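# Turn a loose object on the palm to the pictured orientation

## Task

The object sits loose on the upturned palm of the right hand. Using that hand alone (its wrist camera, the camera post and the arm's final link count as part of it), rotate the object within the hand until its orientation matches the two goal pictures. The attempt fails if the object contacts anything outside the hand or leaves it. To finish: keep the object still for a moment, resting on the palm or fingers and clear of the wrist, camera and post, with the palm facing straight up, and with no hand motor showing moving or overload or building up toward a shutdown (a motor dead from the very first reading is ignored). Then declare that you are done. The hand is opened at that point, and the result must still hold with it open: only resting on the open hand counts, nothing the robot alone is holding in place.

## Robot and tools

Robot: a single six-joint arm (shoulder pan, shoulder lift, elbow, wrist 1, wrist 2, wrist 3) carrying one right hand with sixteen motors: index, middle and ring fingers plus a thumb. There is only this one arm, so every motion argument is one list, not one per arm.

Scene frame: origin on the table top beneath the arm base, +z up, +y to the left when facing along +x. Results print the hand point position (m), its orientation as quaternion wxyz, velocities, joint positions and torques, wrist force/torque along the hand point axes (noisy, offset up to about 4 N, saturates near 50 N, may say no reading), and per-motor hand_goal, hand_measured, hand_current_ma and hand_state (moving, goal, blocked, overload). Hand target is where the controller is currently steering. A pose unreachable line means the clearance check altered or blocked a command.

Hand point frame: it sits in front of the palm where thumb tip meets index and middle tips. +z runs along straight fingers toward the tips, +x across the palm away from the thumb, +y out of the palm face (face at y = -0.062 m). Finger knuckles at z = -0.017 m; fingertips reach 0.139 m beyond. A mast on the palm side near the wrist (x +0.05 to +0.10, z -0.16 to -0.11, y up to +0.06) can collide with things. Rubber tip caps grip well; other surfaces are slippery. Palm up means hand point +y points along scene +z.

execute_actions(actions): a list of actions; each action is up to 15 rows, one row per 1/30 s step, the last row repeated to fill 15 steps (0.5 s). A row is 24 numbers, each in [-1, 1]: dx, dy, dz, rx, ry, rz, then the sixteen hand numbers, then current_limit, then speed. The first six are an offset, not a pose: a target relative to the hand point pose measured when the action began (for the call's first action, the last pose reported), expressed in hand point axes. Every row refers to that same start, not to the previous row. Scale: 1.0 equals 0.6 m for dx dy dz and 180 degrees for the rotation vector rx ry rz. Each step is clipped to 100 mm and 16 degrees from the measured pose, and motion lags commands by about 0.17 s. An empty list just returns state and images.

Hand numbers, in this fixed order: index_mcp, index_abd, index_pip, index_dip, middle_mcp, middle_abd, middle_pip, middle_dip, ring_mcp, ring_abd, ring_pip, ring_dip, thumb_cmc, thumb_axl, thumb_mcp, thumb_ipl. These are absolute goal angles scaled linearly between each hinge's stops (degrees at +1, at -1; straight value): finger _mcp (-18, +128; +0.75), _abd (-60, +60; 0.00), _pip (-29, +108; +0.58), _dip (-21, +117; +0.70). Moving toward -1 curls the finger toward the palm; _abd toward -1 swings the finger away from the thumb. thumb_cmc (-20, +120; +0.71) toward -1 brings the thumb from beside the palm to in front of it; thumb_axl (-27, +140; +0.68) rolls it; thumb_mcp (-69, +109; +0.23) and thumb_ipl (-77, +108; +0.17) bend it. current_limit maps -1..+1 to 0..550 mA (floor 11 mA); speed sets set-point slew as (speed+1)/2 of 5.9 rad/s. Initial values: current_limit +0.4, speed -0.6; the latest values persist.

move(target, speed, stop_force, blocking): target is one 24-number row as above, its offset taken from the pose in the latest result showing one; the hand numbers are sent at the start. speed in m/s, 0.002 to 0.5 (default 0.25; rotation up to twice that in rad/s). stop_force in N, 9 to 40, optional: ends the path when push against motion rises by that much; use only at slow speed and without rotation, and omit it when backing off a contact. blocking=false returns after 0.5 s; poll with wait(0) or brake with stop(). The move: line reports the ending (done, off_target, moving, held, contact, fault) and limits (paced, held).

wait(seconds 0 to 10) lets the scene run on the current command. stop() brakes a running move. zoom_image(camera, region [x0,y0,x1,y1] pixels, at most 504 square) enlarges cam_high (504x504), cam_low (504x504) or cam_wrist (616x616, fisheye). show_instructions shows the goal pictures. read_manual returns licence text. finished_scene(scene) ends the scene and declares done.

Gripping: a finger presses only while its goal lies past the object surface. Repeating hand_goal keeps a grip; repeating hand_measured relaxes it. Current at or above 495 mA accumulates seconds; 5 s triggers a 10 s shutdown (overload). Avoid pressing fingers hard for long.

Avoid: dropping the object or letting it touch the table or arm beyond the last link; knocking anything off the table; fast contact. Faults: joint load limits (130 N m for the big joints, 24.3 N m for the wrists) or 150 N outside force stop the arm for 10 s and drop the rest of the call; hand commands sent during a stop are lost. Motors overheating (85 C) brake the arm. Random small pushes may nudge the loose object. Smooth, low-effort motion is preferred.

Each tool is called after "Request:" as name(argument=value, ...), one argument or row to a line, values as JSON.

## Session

Request:
show_instructions(
)

Request:
execute_actions(
  actions=[],
)

Reference images for this scene: goal picture from the wrist camera place, goal picture looking into the palm.

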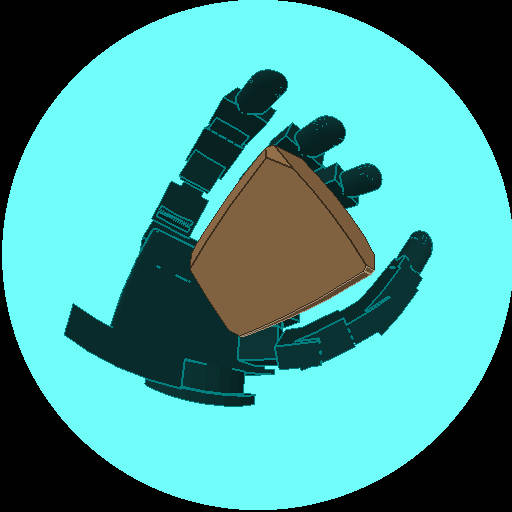

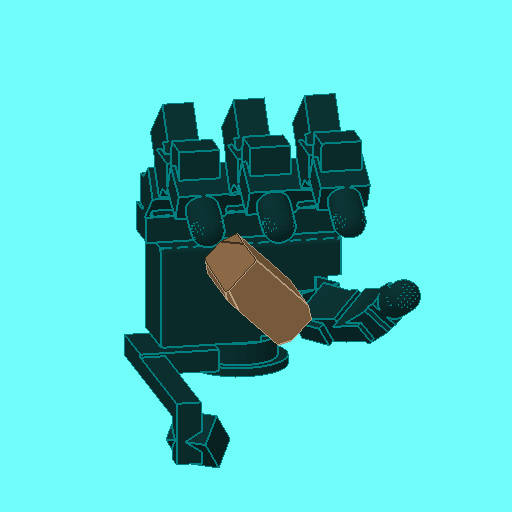

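Scene clock: 0.00 s.
end_effector_position=(+0.6031, +0.0455, +0.5024) hand_goal=(+0.046, +0.000, -0.008, +0.280, +0.046, +0.000, -0.008, +0.280, +0.046, +0.000, -0.008, +0.280, -0.104, +0.266, +0.032, -0.018) hand_measured=(+0.062, +0.000, -0.006, +0.282, +0.060, +0.000, -0.006, +0.282, +0.060, +0.000, -0.006, +0.282, -0.092, +0.270, +0.034, -0.016) hand_current_ma=(+83, +0, +12, +12, +80, +0, +12, +13, +78, +0, +13, +12, +66, +24, +13, +11) hand_state=(goal, goal, goal, goal, goal, goal, goal, goal, goal, goal, goal, goal, goal, goal, goal, goal) hand_current_limit=0.40 hand_speed=-0.60 end_effector_quat_wxyz=(+0.510, +0.474, +0.505, +0.510) end_effector_velocity=(-0.001, -0.000, +0.001) end_effector_angular_velocity=(-0.001, -0.003, -0.000)
Joint positions: [-0.154 -1.176  2.213 -4.214 -1.337 -0.023]
Joint velocities: [-0.    -0.001 -0.    -0.002 -0.    -0.   ]
Joint torques (N m, as the arm reports them, + toward a larger angle): no reading
Wrist force (N, on the end effector, along its own x y z axes, offset not removed): no reading
Wrist torque (N m, same axes, about the end effector's origin, offset not removed): no reading
Hand target: +0.603, +0.045, +0.502; +0.510, +0.474, +0.505, +0.510

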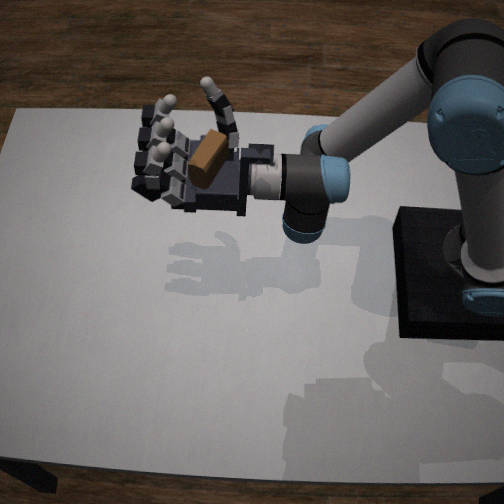

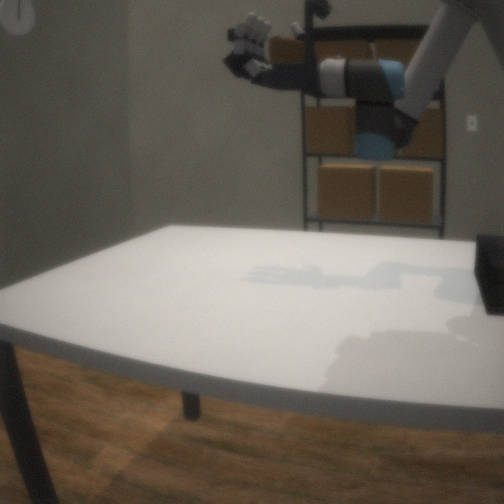

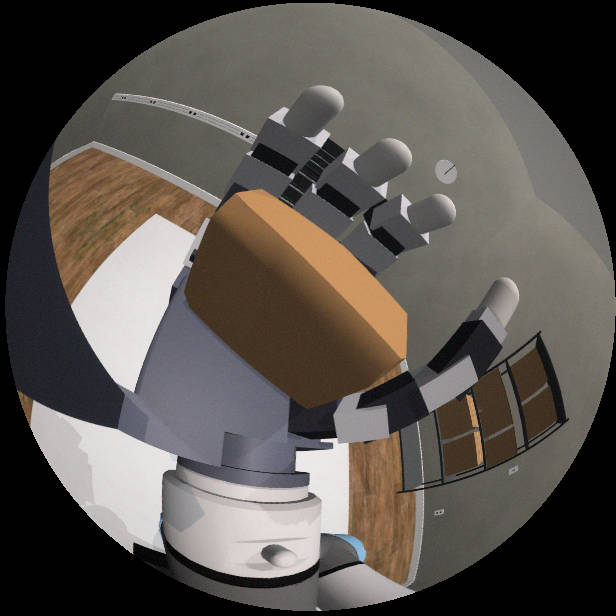

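Request:
zoom_image(
  camera="cam_high",
  region=[130, 70, 290, 230],
)

Request:
zoom_image(
  camera="cam_wrist",
  region=[150, 160, 450, 460],
)

Request:
zoom_image(
  camera="cam_low",
  region=[210, 0, 350, 110],
)

Region (130, 70, 290, 230) of cam_high's 504x504 image, scaled by 3.150, with more detail than that image has.

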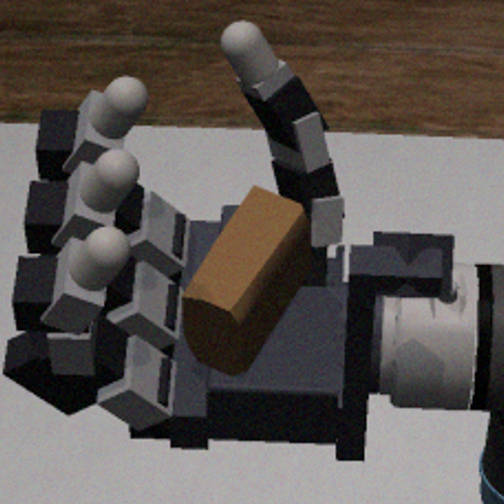

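Region (150, 160, 450, 460) of cam_wrist's 616x616 image, scaled by 1.680, with more detail than that image has.

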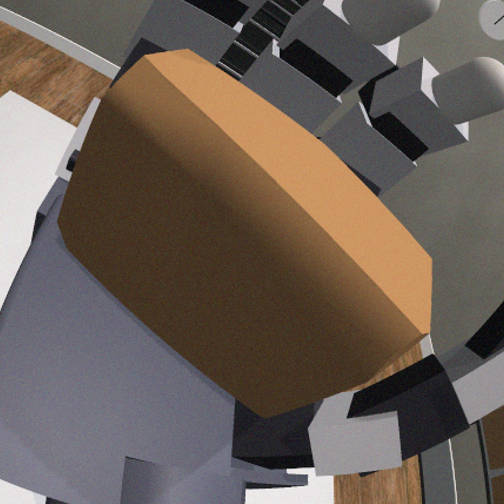

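Region (210, 0, 350, 110) of cam_low's 504x504 image, scaled by 3.600, with more detail than that image has; it fills the top 396 rows of this view, and the rest is white.

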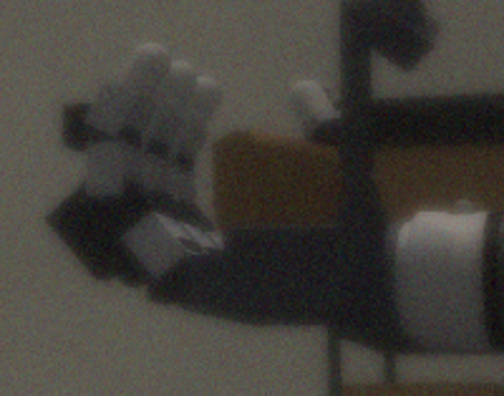

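Request:
move(
  target=[0.25,-0.25,-0.2,0.012,0.4,0,0.6,0,0.5,0.6,0.6,0,0.5,0.6,0.6,0,0.5,0.6,-0.1,0.27,0.03,0,0.4,-0.6],
  speed=0.1,
)

Scene clock: 31.17 s.
end_effector_position=(+0.4853, +0.1869, +0.3426) hand_goal=(+0.600, +0.000, +0.500, +0.600, +0.600, +0.000, +0.500, +0.600, +0.600, +0.000, +0.500, +0.600, -0.100, +0.270, +0.030, +0.000) hand_measured=(+0.610, +0.000, +0.500, +0.598, +0.610, +0.000, +0.500, +0.598, +0.608, +0.000, +0.500, +0.598, -0.092, +0.270, +0.032, -0.002) hand_current_ma=(+56, +0, +4, -11, +53, +0, +4, -12, +52, +0, +4, -11, +44, -1, +12, -18) hand_state=(goal, goal, goal, goal, goal, goal, goal, goal, goal, goal, goal, goal, goal, goal, goal, goal) hand_current_limit=0.40 hand_speed=-0.60 end_effector_quat_wxyz=(+0.108, +0.092, +0.716, +0.684) end_effector_velocity=(-0.000, +0.000, +0.001) end_effector_angular_velocity=(-0.023, +0.012, -0.004)
Joint positions: [-0.366 -0.771  2.066 -4.757  0.138  0.296]
Joint velocities: [-0.005 -0.021 -0.033 -0.119  0.009  0.177]
Joint torques (N m, as the arm reports them, + toward a larger angle): [ -7.7  -51.95 -17.56  -1.16   1.25   2.61]
Wrist force (N, on the end effector, along its own x y z axes, offset not removed): [-1.8 -0.3 0.5]
Wrist torque (N m, same axes, about the end effector's origin, offset not removed): [-0.15 0.14 -0.31]
Hand target: +0.485, +0.187, +0.343; +0.107, +0.093, +0.717, +0.683
Off the commanded pose: 0.000 m, 0 deg.
move: done

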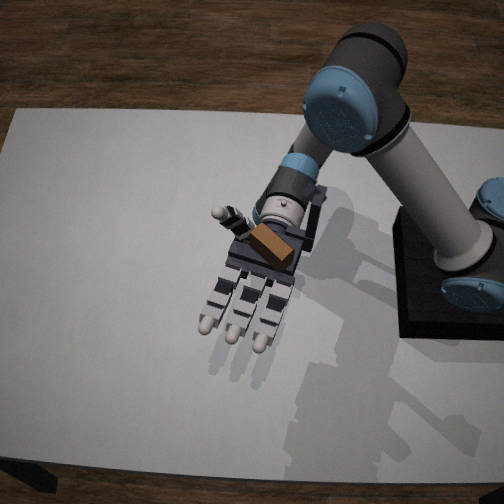

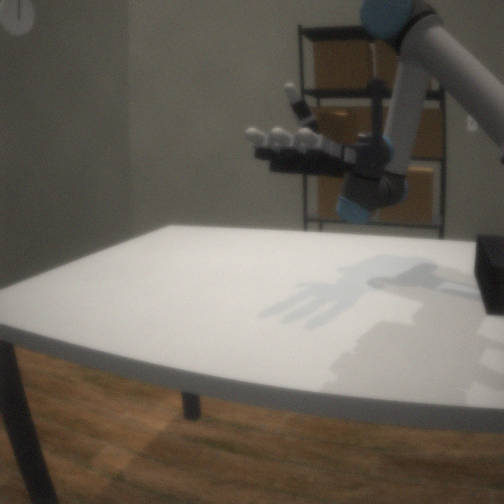

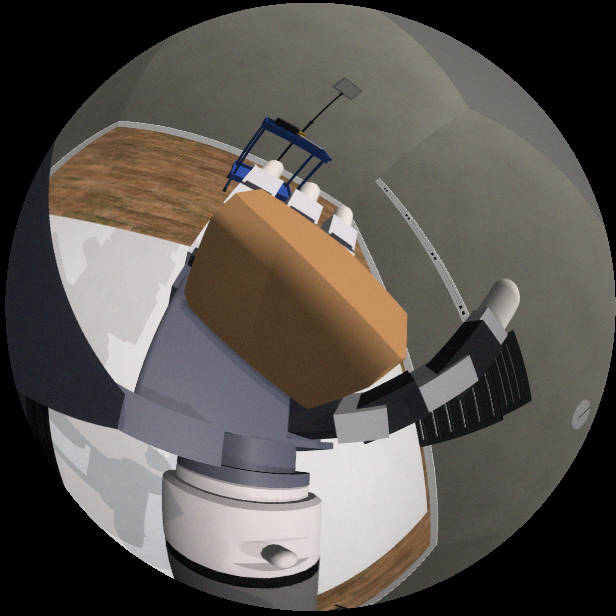

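Request:
zoom_image(
  camera="cam_high",
  region=[210, 190, 330, 310],
)

Request:
zoom_image(
  camera="cam_low",
  region=[270, 80, 390, 180],
)

Region (210, 190, 330, 310) of cam_high's 504x504 image, scaled by 4.200, with more detail than that image has.

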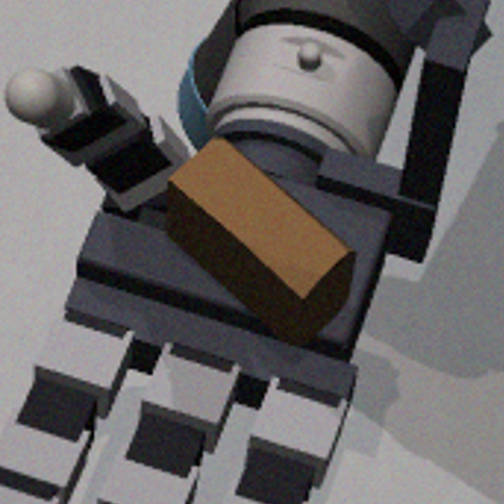

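Region (270, 80, 390, 180) of cam_low's 504x504 image, scaled by 4.200, with more detail than that image has.

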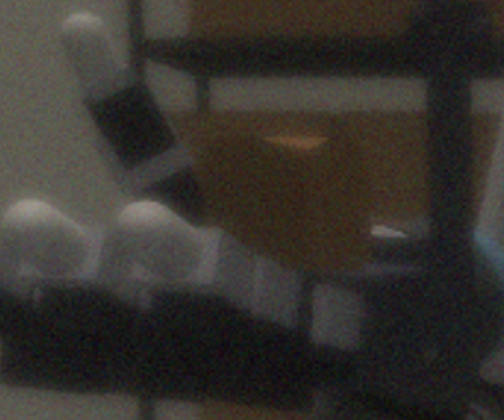

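Request:
move(
  target=[0,0,0,0,-0.25,0,0.7,0,-1,-0.35,0.6,0,0.5,0.6,0.7,0.3,-1,-0.35,-0.1,0.27,0.03,0,0.4,-0.6],
  speed=0.08,
)

Request:
move(
  target=[0,0,0,0,0,0,-0.2,0,-1,0.1,0.6,0,0.5,0.6,0.7,0.3,-1,-0.35,-0.1,0.27,0.03,0,0.4,-0.85],
)

Scene clock: 64.03 s.
end_effector_position=(+0.4851, +0.1867, +0.3426) hand_goal=(+0.700, +0.000, -1.000, -0.350, +0.600, +0.000, +0.500, +0.600, +0.700, +0.300, -1.000, -0.350, -0.100, +0.270, +0.030, +0.000) hand_measured=(+0.710, +0.000, -0.998, -0.348, +0.610, +0.002, +0.500, +0.598, +0.716, +0.296, -0.998, -0.348, -0.092, +0.270, +0.032, -0.002) hand_current_ma=(+55, +0, +7, +11, +53, +13, +3, -12, +97, -15, +7, +11, +44, -1, +12, -18) hand_state=(goal, goal, goal, goal, goal, goal, goal, goal, goal, goal, goal, goal, goal, goal, goal, goal) hand_current_limit=0.40 hand_speed=-0.60 end_effector_quat_wxyz=(+0.373, +0.346, +0.620, +0.597) end_effector_velocity=(+0.000, +0.000, -0.001) end_effector_angular_velocity=(+0.001, +0.003, -0.014)
Joint positions: [-0.107 -0.77   2.466 -4.818 -0.911 -0.057]
Joint velocities: [ 0.012  0.002  0.     0.    -0.026  0.001]
Joint torques (N m, as the arm reports them, + toward a larger angle): [  8.64 -20.62   2.27  -3.08  -2.     1.78]
Wrist force (N, on the end effector, along its own x y z axes, offset not removed): [0.0 -0.9 -1.1]
Wrist torque (N m, same axes, about the end effector's origin, offset not removed): [-0.19 0.02 -0.12]
Hand target: +0.485, +0.187, +0.343; +0.373, +0.347, +0.620, +0.597
Off the commanded pose: 0.000 m, 0 deg.
move: done

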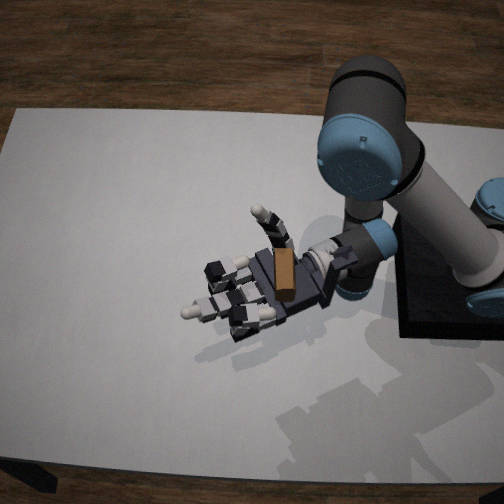

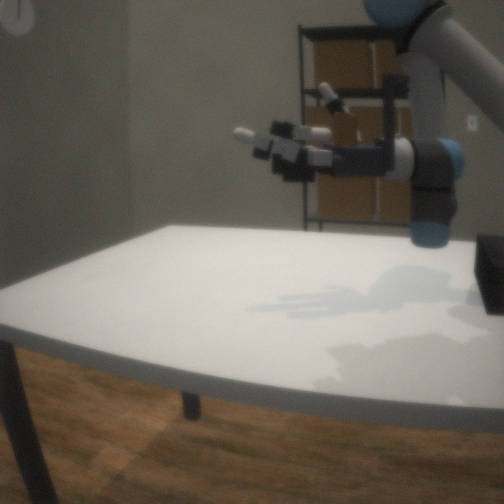

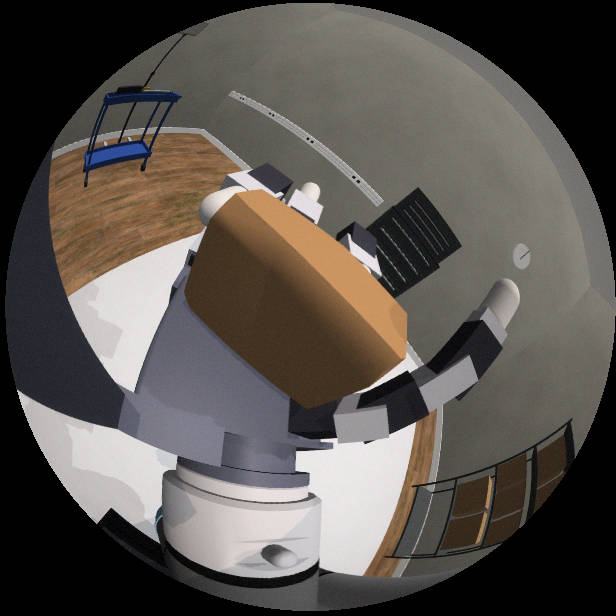

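Scene clock: 66.90 s.
end_effector_position=(+0.4851, +0.1867, +0.3426) hand_goal=(-0.200, +0.000, -1.000, +0.100, +0.600, +0.000, +0.500, +0.600, +0.700, +0.300, -1.000, -0.350, -0.100, +0.270, +0.030, +0.000) hand_measured=(-0.194, +0.000, -1.000, +0.096, +0.610, +0.002, +0.500, +0.598, +0.716, +0.296, -0.998, -0.348, -0.092, +0.270, +0.032, -0.002) hand_current_ma=(+30, +0, +1, -20, +53, +13, +3, -12, +97, -15, +7, +11, +44, -1, +12, -18) hand_state=(goal, goal, goal, goal, goal, goal, goal, goal, goal, goal, goal, goal, goal, goal, goal, goal) hand_current_limit=0.40 hand_speed=-0.85 end_effector_quat_wxyz=(+0.373, +0.346, +0.620, +0.597) end_effector_velocity=(+0.000, -0.000, -0.001) end_effector_angular_velocity=(+0.000, +0.002, -0.000)
Joint positions: [-0.107 -0.77   2.466 -4.818 -0.911 -0.057]
Joint velocities: [ 0.     0.001  0.001  0.001 -0.     0.   ]
Joint torques (N m, as the arm reports them, + toward a larger angle): [ -7.77 -45.85   1.42  -0.38   2.54  -2.59]
Wrist force (N, on the end effector, along its own x y z axes, offset not removed): [-0.9 2.0 -3.8]
Wrist torque (N m, same axes, about the end effector's origin, offset not removed): [0.48 0.03 -0.22]
Hand target: +0.485, +0.187, +0.343; +0.373, +0.346, +0.620, +0.597
Off the commanded pose: 0.000 m, 0 deg.
move: done

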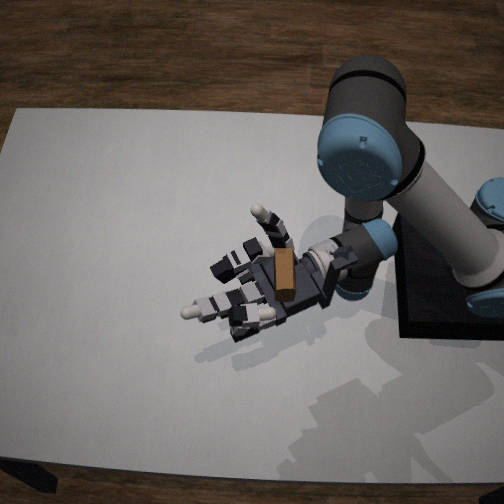

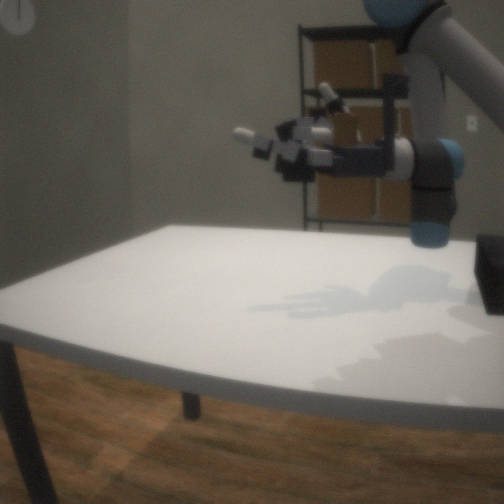

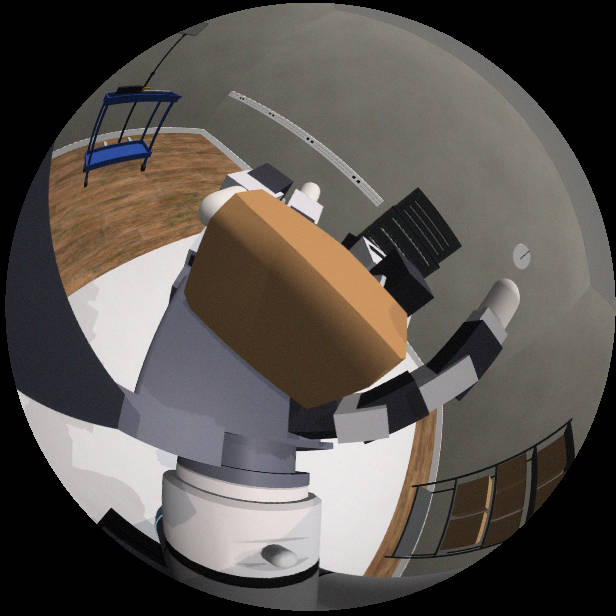

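Request:
zoom_image(
  camera="cam_high",
  region=[240, 230, 330, 320],
)

Request:
zoom_image(
  camera="cam_low",
  region=[310, 95, 380, 165],
)

Region (240, 230, 330, 320) of cam_high's 504x504 image, scaled by 5.600, with more detail than that image has.

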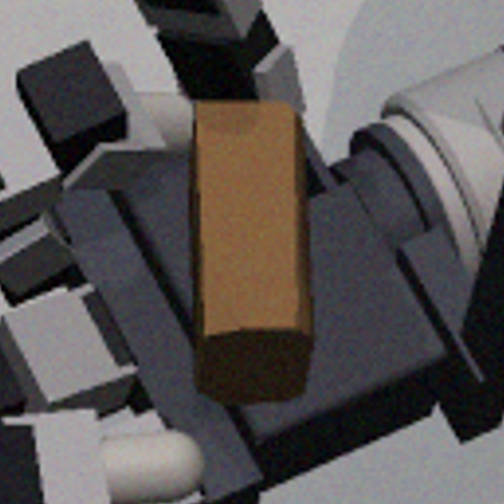

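Region (310, 95, 380, 165) of cam_low's 504x504 image, scaled by 7.200, with more detail than that image has.

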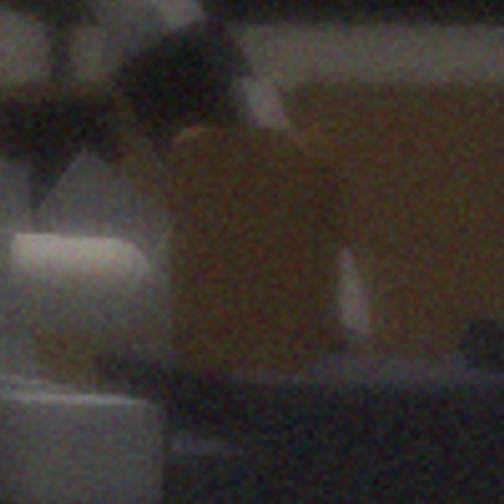

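Request:
move(
  target=[0,0,0,0.08,0,0,-0.33,0.7,-1,0.25,0.4,0,0.3,0.4,0.4,0,0.3,0.4,-0.1,0.27,0.03,0,0.4,-0.9],
  speed=0.1,
)

Scene clock: 88.83 s.
end_effector_position=(+0.4851, +0.1867, +0.3425) hand_goal=(-0.330, +0.700, -1.000, +0.250, +0.400, +0.000, +0.300, +0.400, +0.400, +0.000, +0.300, +0.400, -0.100, +0.270, +0.030, +0.000) hand_measured=(-0.324, +0.698, -1.000, +0.250, +0.426, +0.002, +0.308, +0.404, +0.418, +0.002, +0.300, +0.398, -0.094, +0.270, +0.030, -0.002) hand_current_ma=(+33, -12, +1, -3, +134, +11, +40, +19, +107, +12, +1, -12, +37, -1, +3, -18) hand_state=(goal, goal, goal, goal, blocked, goal, goal, goal, goal, goal, goal, goal, goal, goal, goal, goal) hand_current_limit=0.40 hand_speed=-0.90 end_effector_quat_wxyz=(+0.327, +0.390, +0.690, +0.514) end_effector_velocity=(-0.000, -0.000, -0.001) end_effector_angular_velocity=(-0.000, +0.002, -0.001)
Joint positions: [-0.131 -1.029  2.623 -4.399 -0.927 -0.254]
Joint velocities: [-0.    -0.     0.002 -0.    -0.001 -0.   ]
Joint torques (N m, as the arm reports them, + toward a larger angle): [  0.6  -26.5    3.25  -4.24   2.85  -0.72]
Wrist force (N, on the end effector, along its own x y z axes, offset not removed): [-0.8 -0.1 -2.1]
Wrist torque (N m, same axes, about the end effector's origin, offset not removed): [0.14 0.12 -0.24]
Hand target: +0.485, +0.187, +0.343; +0.327, +0.390, +0.690, +0.514
Off the commanded pose: 0.000 m, 0 deg.
move: done

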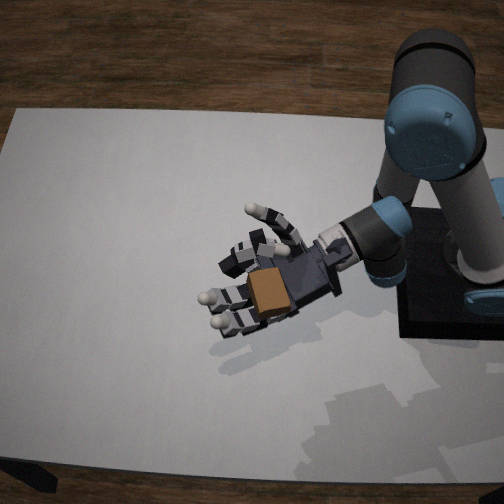

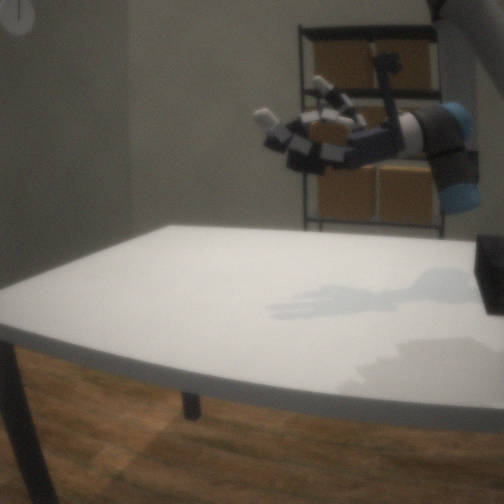

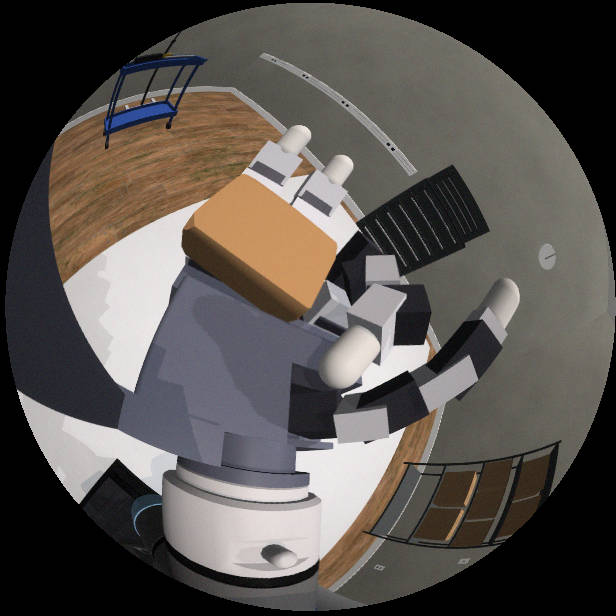

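Request:
zoom_image(
  camera="cam_high",
  region=[220, 240, 320, 340],
)

Request:
zoom_image(
  camera="cam_wrist",
  region=[160, 150, 360, 350],
)

Region (220, 240, 320, 340) of cam_high's 504x504 image, scaled by 5.040, with more detail than that image has.

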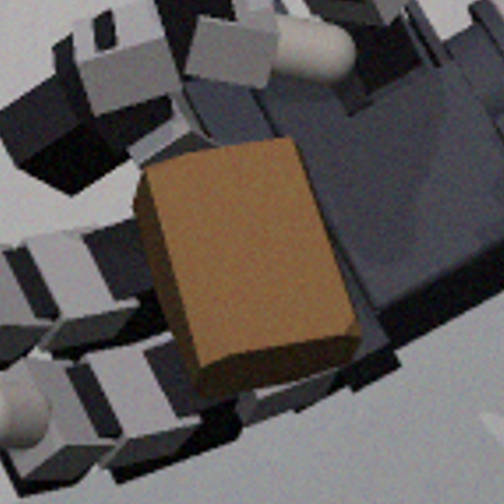

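Region (160, 150, 360, 350) of cam_wrist's 616x616 image, scaled by 2.520, with more detail than that image has.

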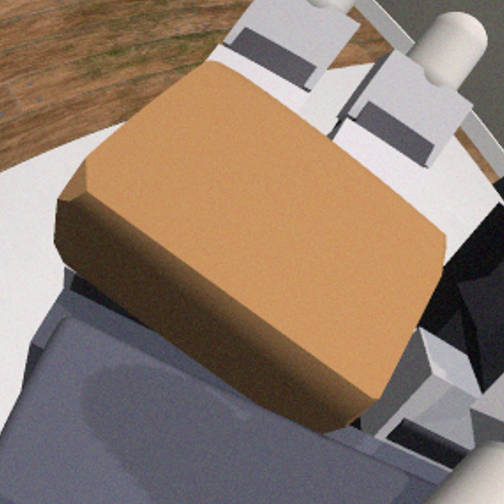

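Request:
move(
  target=[0,0,0,-0.08,0,0.05,0.1,0,0,0.28,-0.3,0,0.5,0.6,0.6,0,0.3,0.4,-0.3,0.27,0.03,0,0.4,-0.85],
  speed=0.1,
)

Scene clock: 106.03 s.
end_effector_position=(+0.4851, +0.1867, +0.3426) hand_goal=(+0.100, +0.000, +0.000, +0.280, -0.300, +0.000, +0.500, +0.600, +0.600, +0.000, +0.300, +0.400, -0.300, +0.270, +0.030, +0.000) hand_measured=(+0.104, +0.004, -0.002, +0.276, -0.284, +0.002, +0.500, +0.598, +0.608, +0.002, +0.300, +0.398, -0.292, +0.270, +0.030, -0.002) hand_current_ma=(+26, +18, -13, -17, +86, +11, +0, -13, +51, +12, +3, -11, +43, -1, +1, -18) hand_state=(goal, goal, goal, goal, goal, goal, goal, goal, goal, goal, goal, goal, goal, goal, goal, goal) hand_current_limit=0.40 hand_speed=-0.85 end_effector_quat_wxyz=(+0.331, +0.399, +0.588, +0.621) end_effector_velocity=(+0.000, +0.000, +0.000) end_effector_angular_velocity=(+0.000, -0.001, +0.000)
Joint positions: [-0.05  -0.784  2.475 -4.814 -0.988  0.1  ]
Joint velocities: [-0.     0.    -0.001 -0.     0.     0.   ]
Joint torques (N m, as the arm reports them, + toward a larger angle): [  7.99 -20.32 -10.61  -3.74  -1.91   1.99]
Wrist force (N, on the end effector, along its own x y z axes, offset not removed): [0.6 -0.4 -0.5]
Wrist torque (N m, same axes, about the end effector's origin, offset not removed): [-0.13 -0.06 -0.15]
Hand target: +0.485, +0.187, +0.343; +0.331, +0.399, +0.588, +0.621
Off the commanded pose: 0.000 m, 0 deg.
move: done

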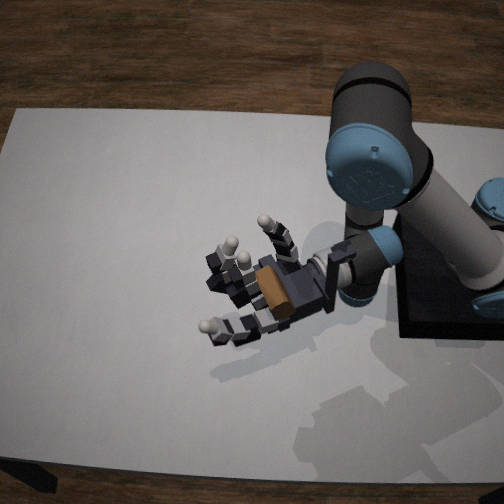

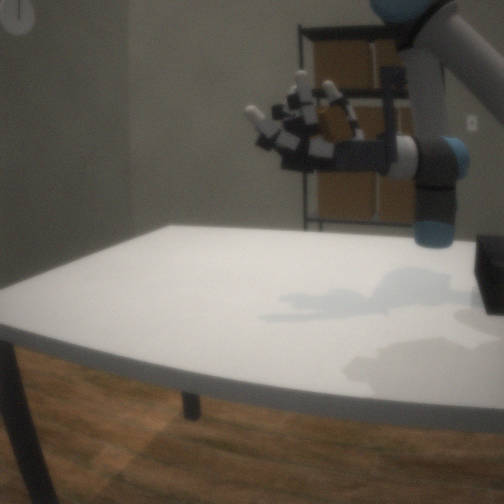

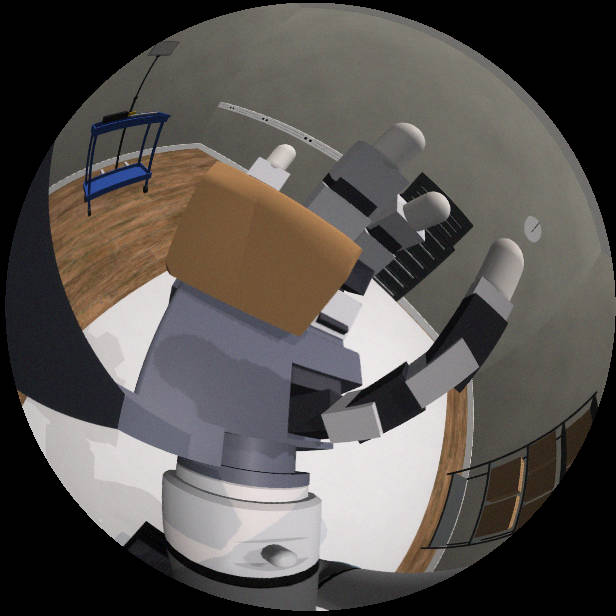

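Request:
move(
  target=[0,0,0,0,0,0,0.5,0,0.3,0.4,0.5,0,0.3,0.4,0.5,0,0.3,0.4,-0.6,0.27,0.03,0,0.4,-0.8],
)

Request:
move(
  target=[0,0,0,-0.08,0,0.04,0.5,0,0.3,0.4,0.5,0,0.3,0.4,0.5,0,0.3,0.4,-0.6,0.27,0.03,0,0.4,-0.8],
  speed=0.06,
)

Scene clock: 115.77 s.
end_effector_position=(+0.4851, +0.1867, +0.3426) hand_goal=(+0.500, +0.000, +0.300, +0.400, +0.500, +0.000, +0.300, +0.400, +0.500, +0.000, +0.300, +0.400, -0.600, +0.270, +0.030, +0.000) hand_measured=(+0.510, +0.004, +0.300, +0.398, +0.510, +0.002, +0.304, +0.402, +0.524, +0.002, +0.300, +0.398, -0.598, +0.270, +0.030, -0.002) hand_current_ma=(+52, +18, +0, -13, +51, +11, +22, +15, +137, +12, +3, -11, +12, -1, +0, -18) hand_state=(goal, goal, goal, goal, goal, goal, goal, goal, blocked, goal, goal, goal, goal, goal, goal, goal) hand_current_limit=0.40 hand_speed=-0.80 end_effector_quat_wxyz=(+0.331, +0.399, +0.588, +0.621) end_effector_velocity=(+0.001, -0.000, -0.001) end_effector_angular_velocity=(+0.000, +0.003, +0.000)
Joint positions: [-0.05  -0.784  2.475 -4.814 -0.988  0.1  ]
Joint velocities: [-0.001  0.001 -0.     0.003  0.001  0.   ]
Joint torques (N m, as the arm reports them, + toward a larger angle): [  8.38 -20.46 -10.16  -3.34  -1.84   2.26]
Wrist force (N, on the end effector, along its own x y z axes, offset not removed): [1.3 -1.4 -0.4]
Wrist torque (N m, same axes, about the end effector's origin, offset not removed): [-0.24 -0.27 -0.03]
Hand target: +0.485, +0.187, +0.343; +0.331, +0.399, +0.588, +0.621
Off the commanded pose: 0.000 m, 0 deg.
move: done

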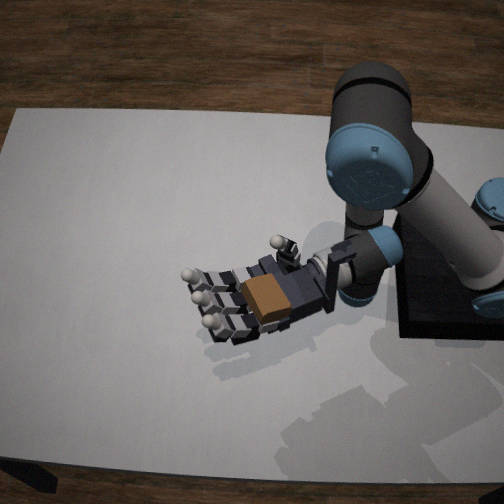

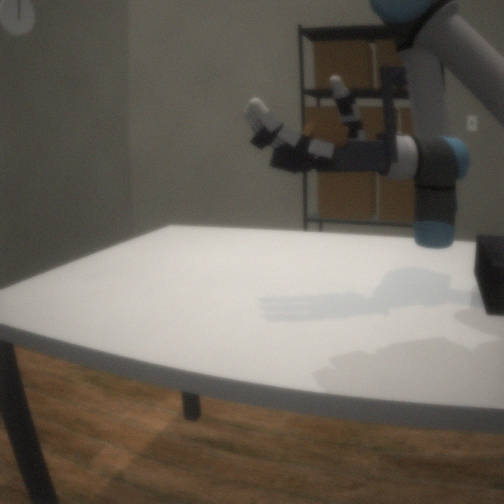

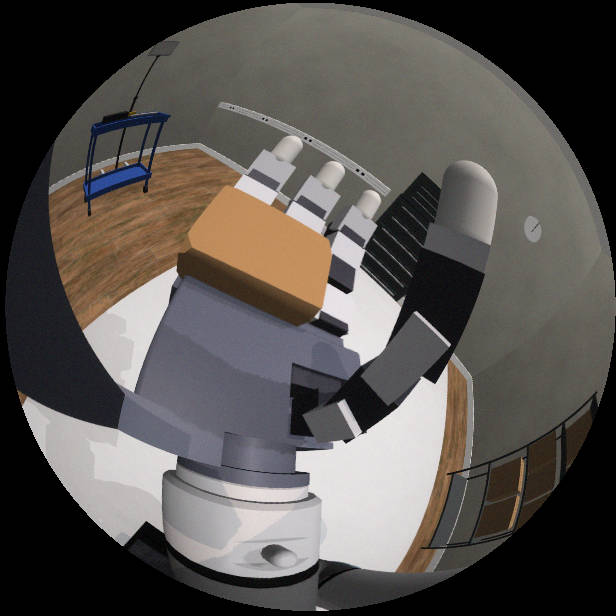

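Scene clock: 118.43 s.
end_effector_position=(+0.4850, +0.1867, +0.3426) hand_goal=(+0.500, +0.000, +0.300, +0.400, +0.500, +0.000, +0.300, +0.400, +0.500, +0.000, +0.300, +0.400, -0.600, +0.270, +0.030, +0.000) hand_measured=(+0.510, +0.004, +0.300, +0.398, +0.510, +0.002, +0.304, +0.402, +0.522, +0.002, +0.300, +0.398, -0.598, +0.270, +0.030, -0.002) hand_current_ma=(+52, +18, +0, -13, +51, +11, +22, +15, +124, +12, +3, -11, +12, -1, +0, -18) hand_state=(goal, goal, goal, goal, goal, goal, goal, goal, blocked, goal, goal, goal, goal, goal, goal, goal) hand_current_limit=0.40 hand_speed=-0.80 end_effector_quat_wxyz=(+0.339, +0.390, +0.480, +0.709) end_effector_velocity=(+0.000, +0.000, -0.000) end_effector_angular_velocity=(+0.011, -0.006, -0.001)
Joint positions: [ 0.062 -0.645  2.293 -5.042 -1.155  0.344]
Joint velocities: [ 0.007  0.004 -0.008 -0.006 -0.01   0.009]
Joint torques (N m, as the arm reports them, + toward a larger angle): [  8.24 -23.45 -11.95  -2.95  -2.16   1.95]
Wrist force (N, on the end effector, along its own x y z axes, offset not removed): [0.2 -2.0 -2.9]
Wrist torque (N m, same axes, about the end effector's origin, offset not removed): [-0.05 -0.03 -0.11]
Hand target: +0.485, +0.187, +0.343; +0.339, +0.390, +0.479, +0.709
Off the commanded pose: 0.000 m, 0 deg.
move: done

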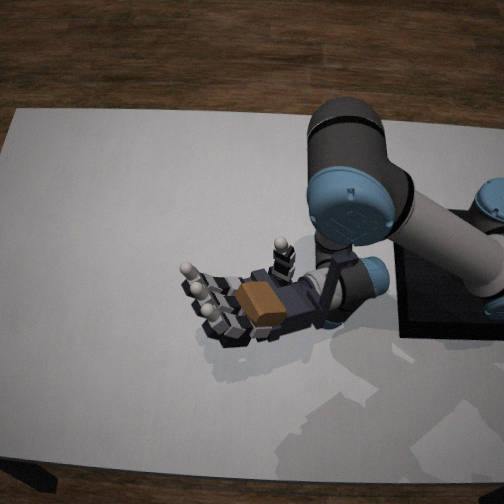

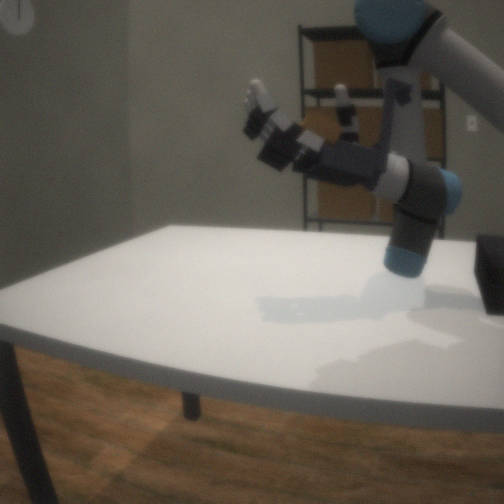

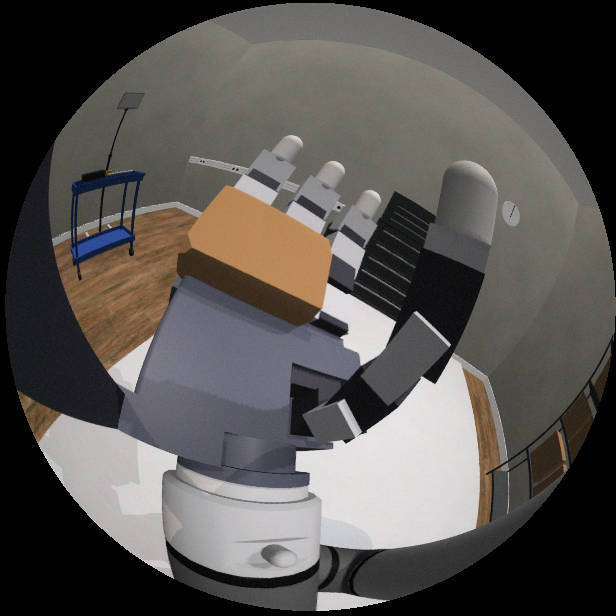

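Request:
move(
  target=[0,0,0,0,0,0,0.3,0,0.3,0.4,0.55,0,-1,0.3,0.55,0,0.3,0.4,-0.6,0.27,0.03,0,0.4,-0.8],
)

Scene clock: 125.90 s.
end_effector_position=(+0.4850, +0.1867, +0.3426) hand_goal=(+0.300, +0.000, +0.300, +0.400, +0.550, +0.000, -1.000, +0.300, +0.550, +0.000, +0.300, +0.400, -0.600, +0.270, +0.030, +0.000) hand_measured=(+0.320, +0.004, +0.300, +0.398, +0.564, -0.002, -0.944, +0.306, +0.558, +0.002, +0.300, +0.398, -0.598, +0.270, +0.030, -0.002) hand_current_ma=(+109, +18, +0, -13, +70, -6, +307, +28, +42, +12, +3, -11, +12, -1, +0, -18) hand_state=(blocked, goal, goal, goal, goal, goal, blocked, goal, goal, goal, goal, goal, goal, goal, goal, goal) hand_current_limit=0.40 hand_speed=-0.80 end_effector_quat_wxyz=(+0.339, +0.390, +0.480, +0.709) end_effector_velocity=(+0.001, -0.000, -0.000) end_effector_angular_velocity=(+0.000, +0.001, -0.001)
Joint positions: [ 0.062 -0.645  2.293 -5.042 -1.155  0.344]
Joint velocities: [-0.     0.    -0.001  0.002 -0.001  0.   ]
Joint torques (N m, as the arm reports them, + toward a larger angle): [ -7.87 -50.82  14.44   0.34   2.01  -2.5 ]
Wrist force (N, on the end effector, along its own x y z axes, offset not removed): [-0.5 0.2 1.1]
Wrist torque (N m, same axes, about the end effector's origin, offset not removed): [-0.17 -0.09 -0.18]
Hand target: +0.485, +0.187, +0.343; +0.339, +0.390, +0.480, +0.709
Off the commanded pose: 0.000 m, 0 deg.
move: done

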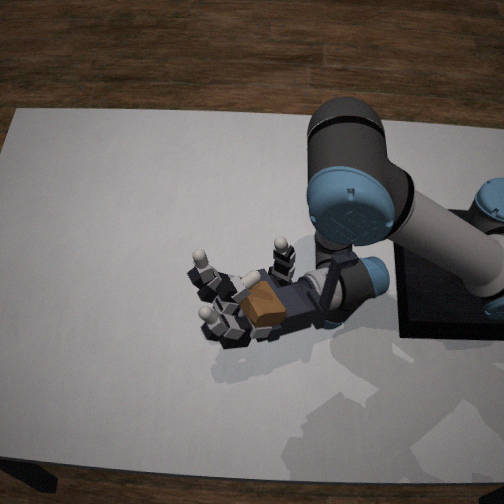

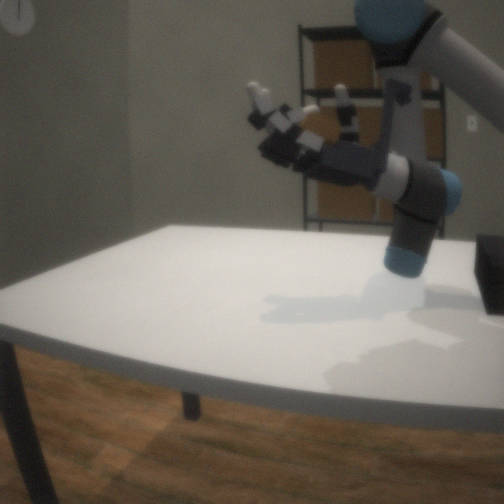

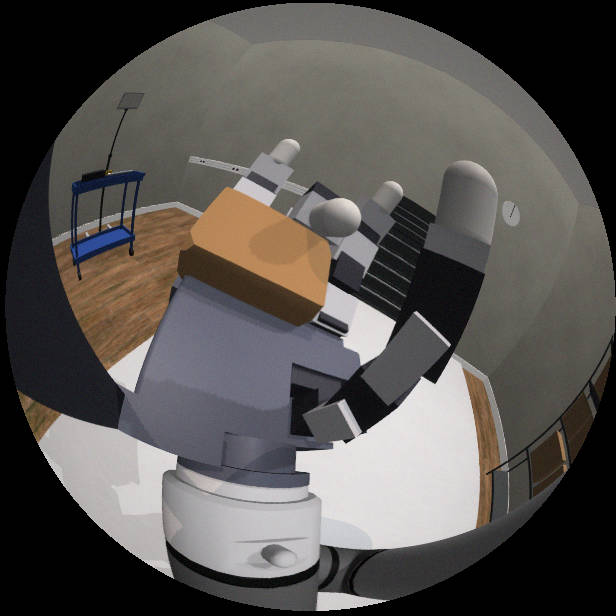

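Request:
move(
  target=[0,0,0,0,0,0,0.3,0,0.3,0.4,0.9,0,-1,0.3,0.9,0,0,0.4,-0.6,0.27,0.03,0,0.4,-0.85],
)

Request:
move(
  target=[0,0,0,0,0,0,0.3,0,0.3,0.4,0.45,0,-1,0.3,0.9,0,0,0.4,-0.6,0.27,0.03,0,0.4,-0.85],
)

Scene clock: 133.70 s.
end_effector_position=(+0.4850, +0.1867, +0.3426) hand_goal=(+0.300, +0.000, +0.300, +0.400, +0.900, +0.000, -1.000, +0.300, +0.900, +0.000, +0.000, +0.400, -0.600, +0.270, +0.030, +0.000) hand_measured=(+0.320, +0.004, +0.300, +0.398, +0.904, -0.002, -0.998, +0.302, +0.908, +0.002, +0.008, +0.398, -0.598, +0.270, +0.030, -0.002) hand_current_ma=(+109, +18, +0, -13, +26, -6, +6, +13, +44, +12, +40, -11, +12, -1, +0, -18) hand_state=(blocked, goal, goal, goal, goal, goal, goal, goal, goal, goal, goal, goal, goal, goal, goal, goal) hand_current_limit=0.40 hand_speed=-0.85 end_effector_quat_wxyz=(+0.339, +0.390, +0.480, +0.709) end_effector_velocity=(+0.000, +0.000, -0.001) end_effector_angular_velocity=(-0.000, +0.003, +0.000)
Joint positions: [ 0.062 -0.645  2.293 -5.042 -1.155  0.344]
Joint velocities: [ 0.001  0.002  0.001  0.001 -0.    -0.   ]
Joint torques (N m, as the arm reports them, + toward a larger angle): [ -9.02 -49.95  13.08   0.4    1.9   -2.61]
Wrist force (N, on the end effector, along its own x y z axes, offset not removed): [-1.3 0.7 -0.7]
Wrist torque (N m, same axes, about the end effector's origin, offset not removed): [-0.03 0.11 -0.25]
Hand target: +0.485, +0.187, +0.343; +0.339, +0.390, +0.480, +0.709
Off the commanded pose: 0.000 m, 0 deg.
move: done

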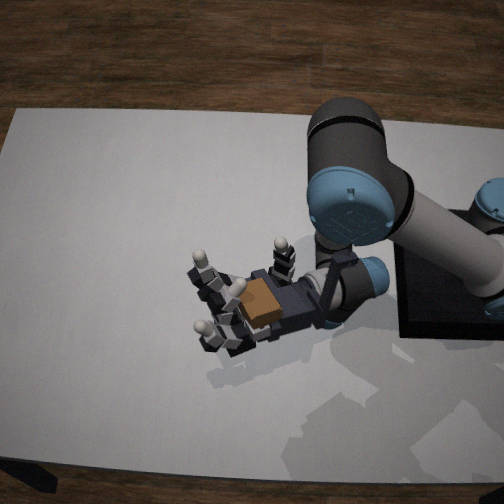

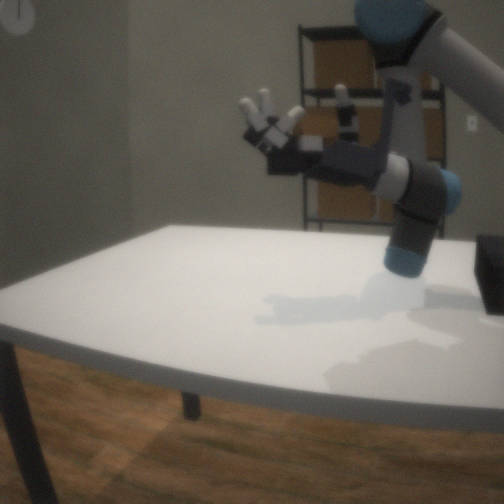

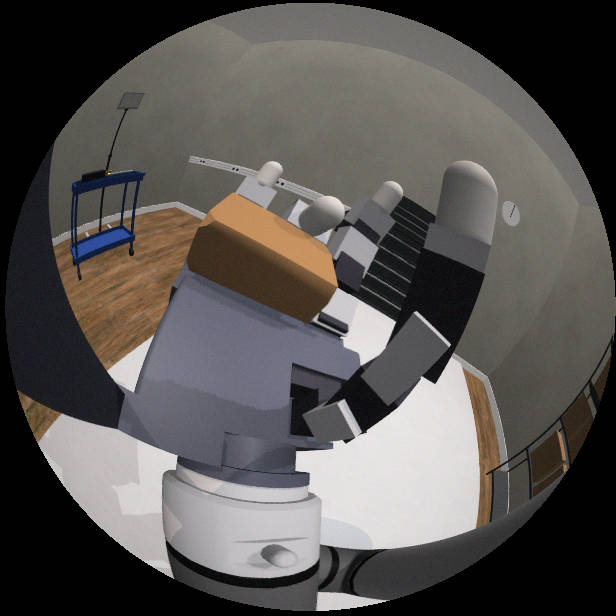

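Scene clock: 135.33 s.
end_effector_position=(+0.4850, +0.1867, +0.3426) hand_goal=(+0.300, +0.000, +0.300, +0.400, +0.450, +0.000, -1.000, +0.300, +0.900, +0.000, +0.000, +0.400, -0.600, +0.270, +0.030, +0.000) hand_measured=(+0.320, +0.004, +0.300, +0.398, +0.516, +0.008, -0.958, +0.310, +0.908, +0.002, +0.008, +0.398, -0.598, +0.270, +0.030, -0.002) hand_current_ma=(+109, +18, +0, -13, +350, +36, +226, +46, +46, +12, +40, -11, +12, -1, +0, -18) hand_state=(blocked, goal, goal, goal, blocked, goal, blocked, goal, goal, goal, goal, goal, goal, goal, goal, goal) hand_current_limit=0.40 hand_speed=-0.85 end_effector_quat_wxyz=(+0.339, +0.390, +0.480, +0.709) end_effector_velocity=(+0.001, -0.001, +0.000) end_effector_angular_velocity=(-0.001, -0.001, -0.001)
Joint positions: [ 0.062 -0.645  2.293 -5.042 -1.155  0.344]
Joint velocities: [-0.001 -0.001 -0.001  0.001  0.    -0.001]
Joint torques (N m, as the arm reports them, + toward a larger angle): [ -8.69 -50.41  12.     0.29   1.6   -2.72]
Wrist force (N, on the end effector, along its own x y z axes, offset not removed): [-0.1 0.5 -1.8]
Wrist torque (N m, same axes, about the end effector's origin, offset not removed): [0.06 0.00 -0.03]
Hand target: +0.485, +0.187, +0.343; +0.339, +0.390, +0.480, +0.709
Off the commanded pose: 0.000 m, 0 deg.
move: done

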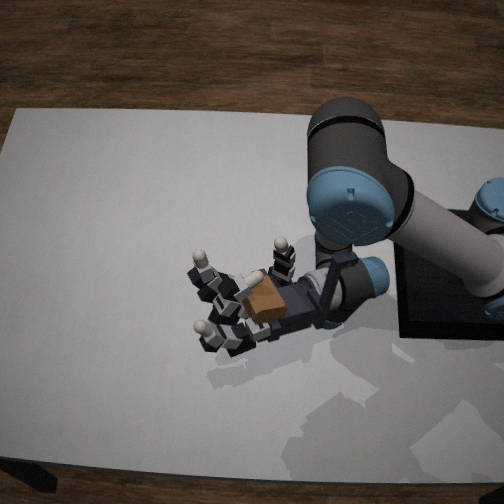

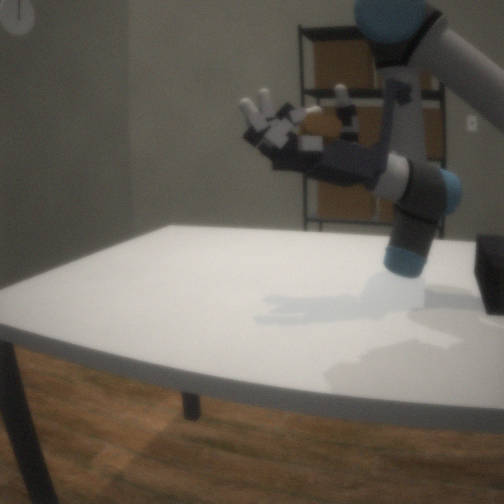

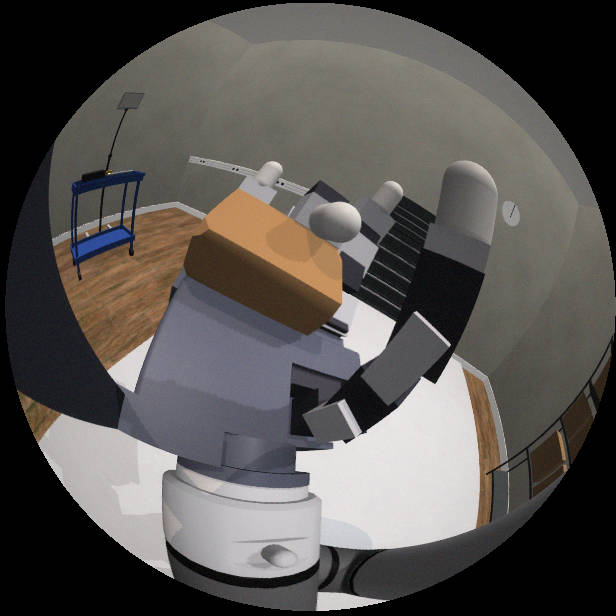

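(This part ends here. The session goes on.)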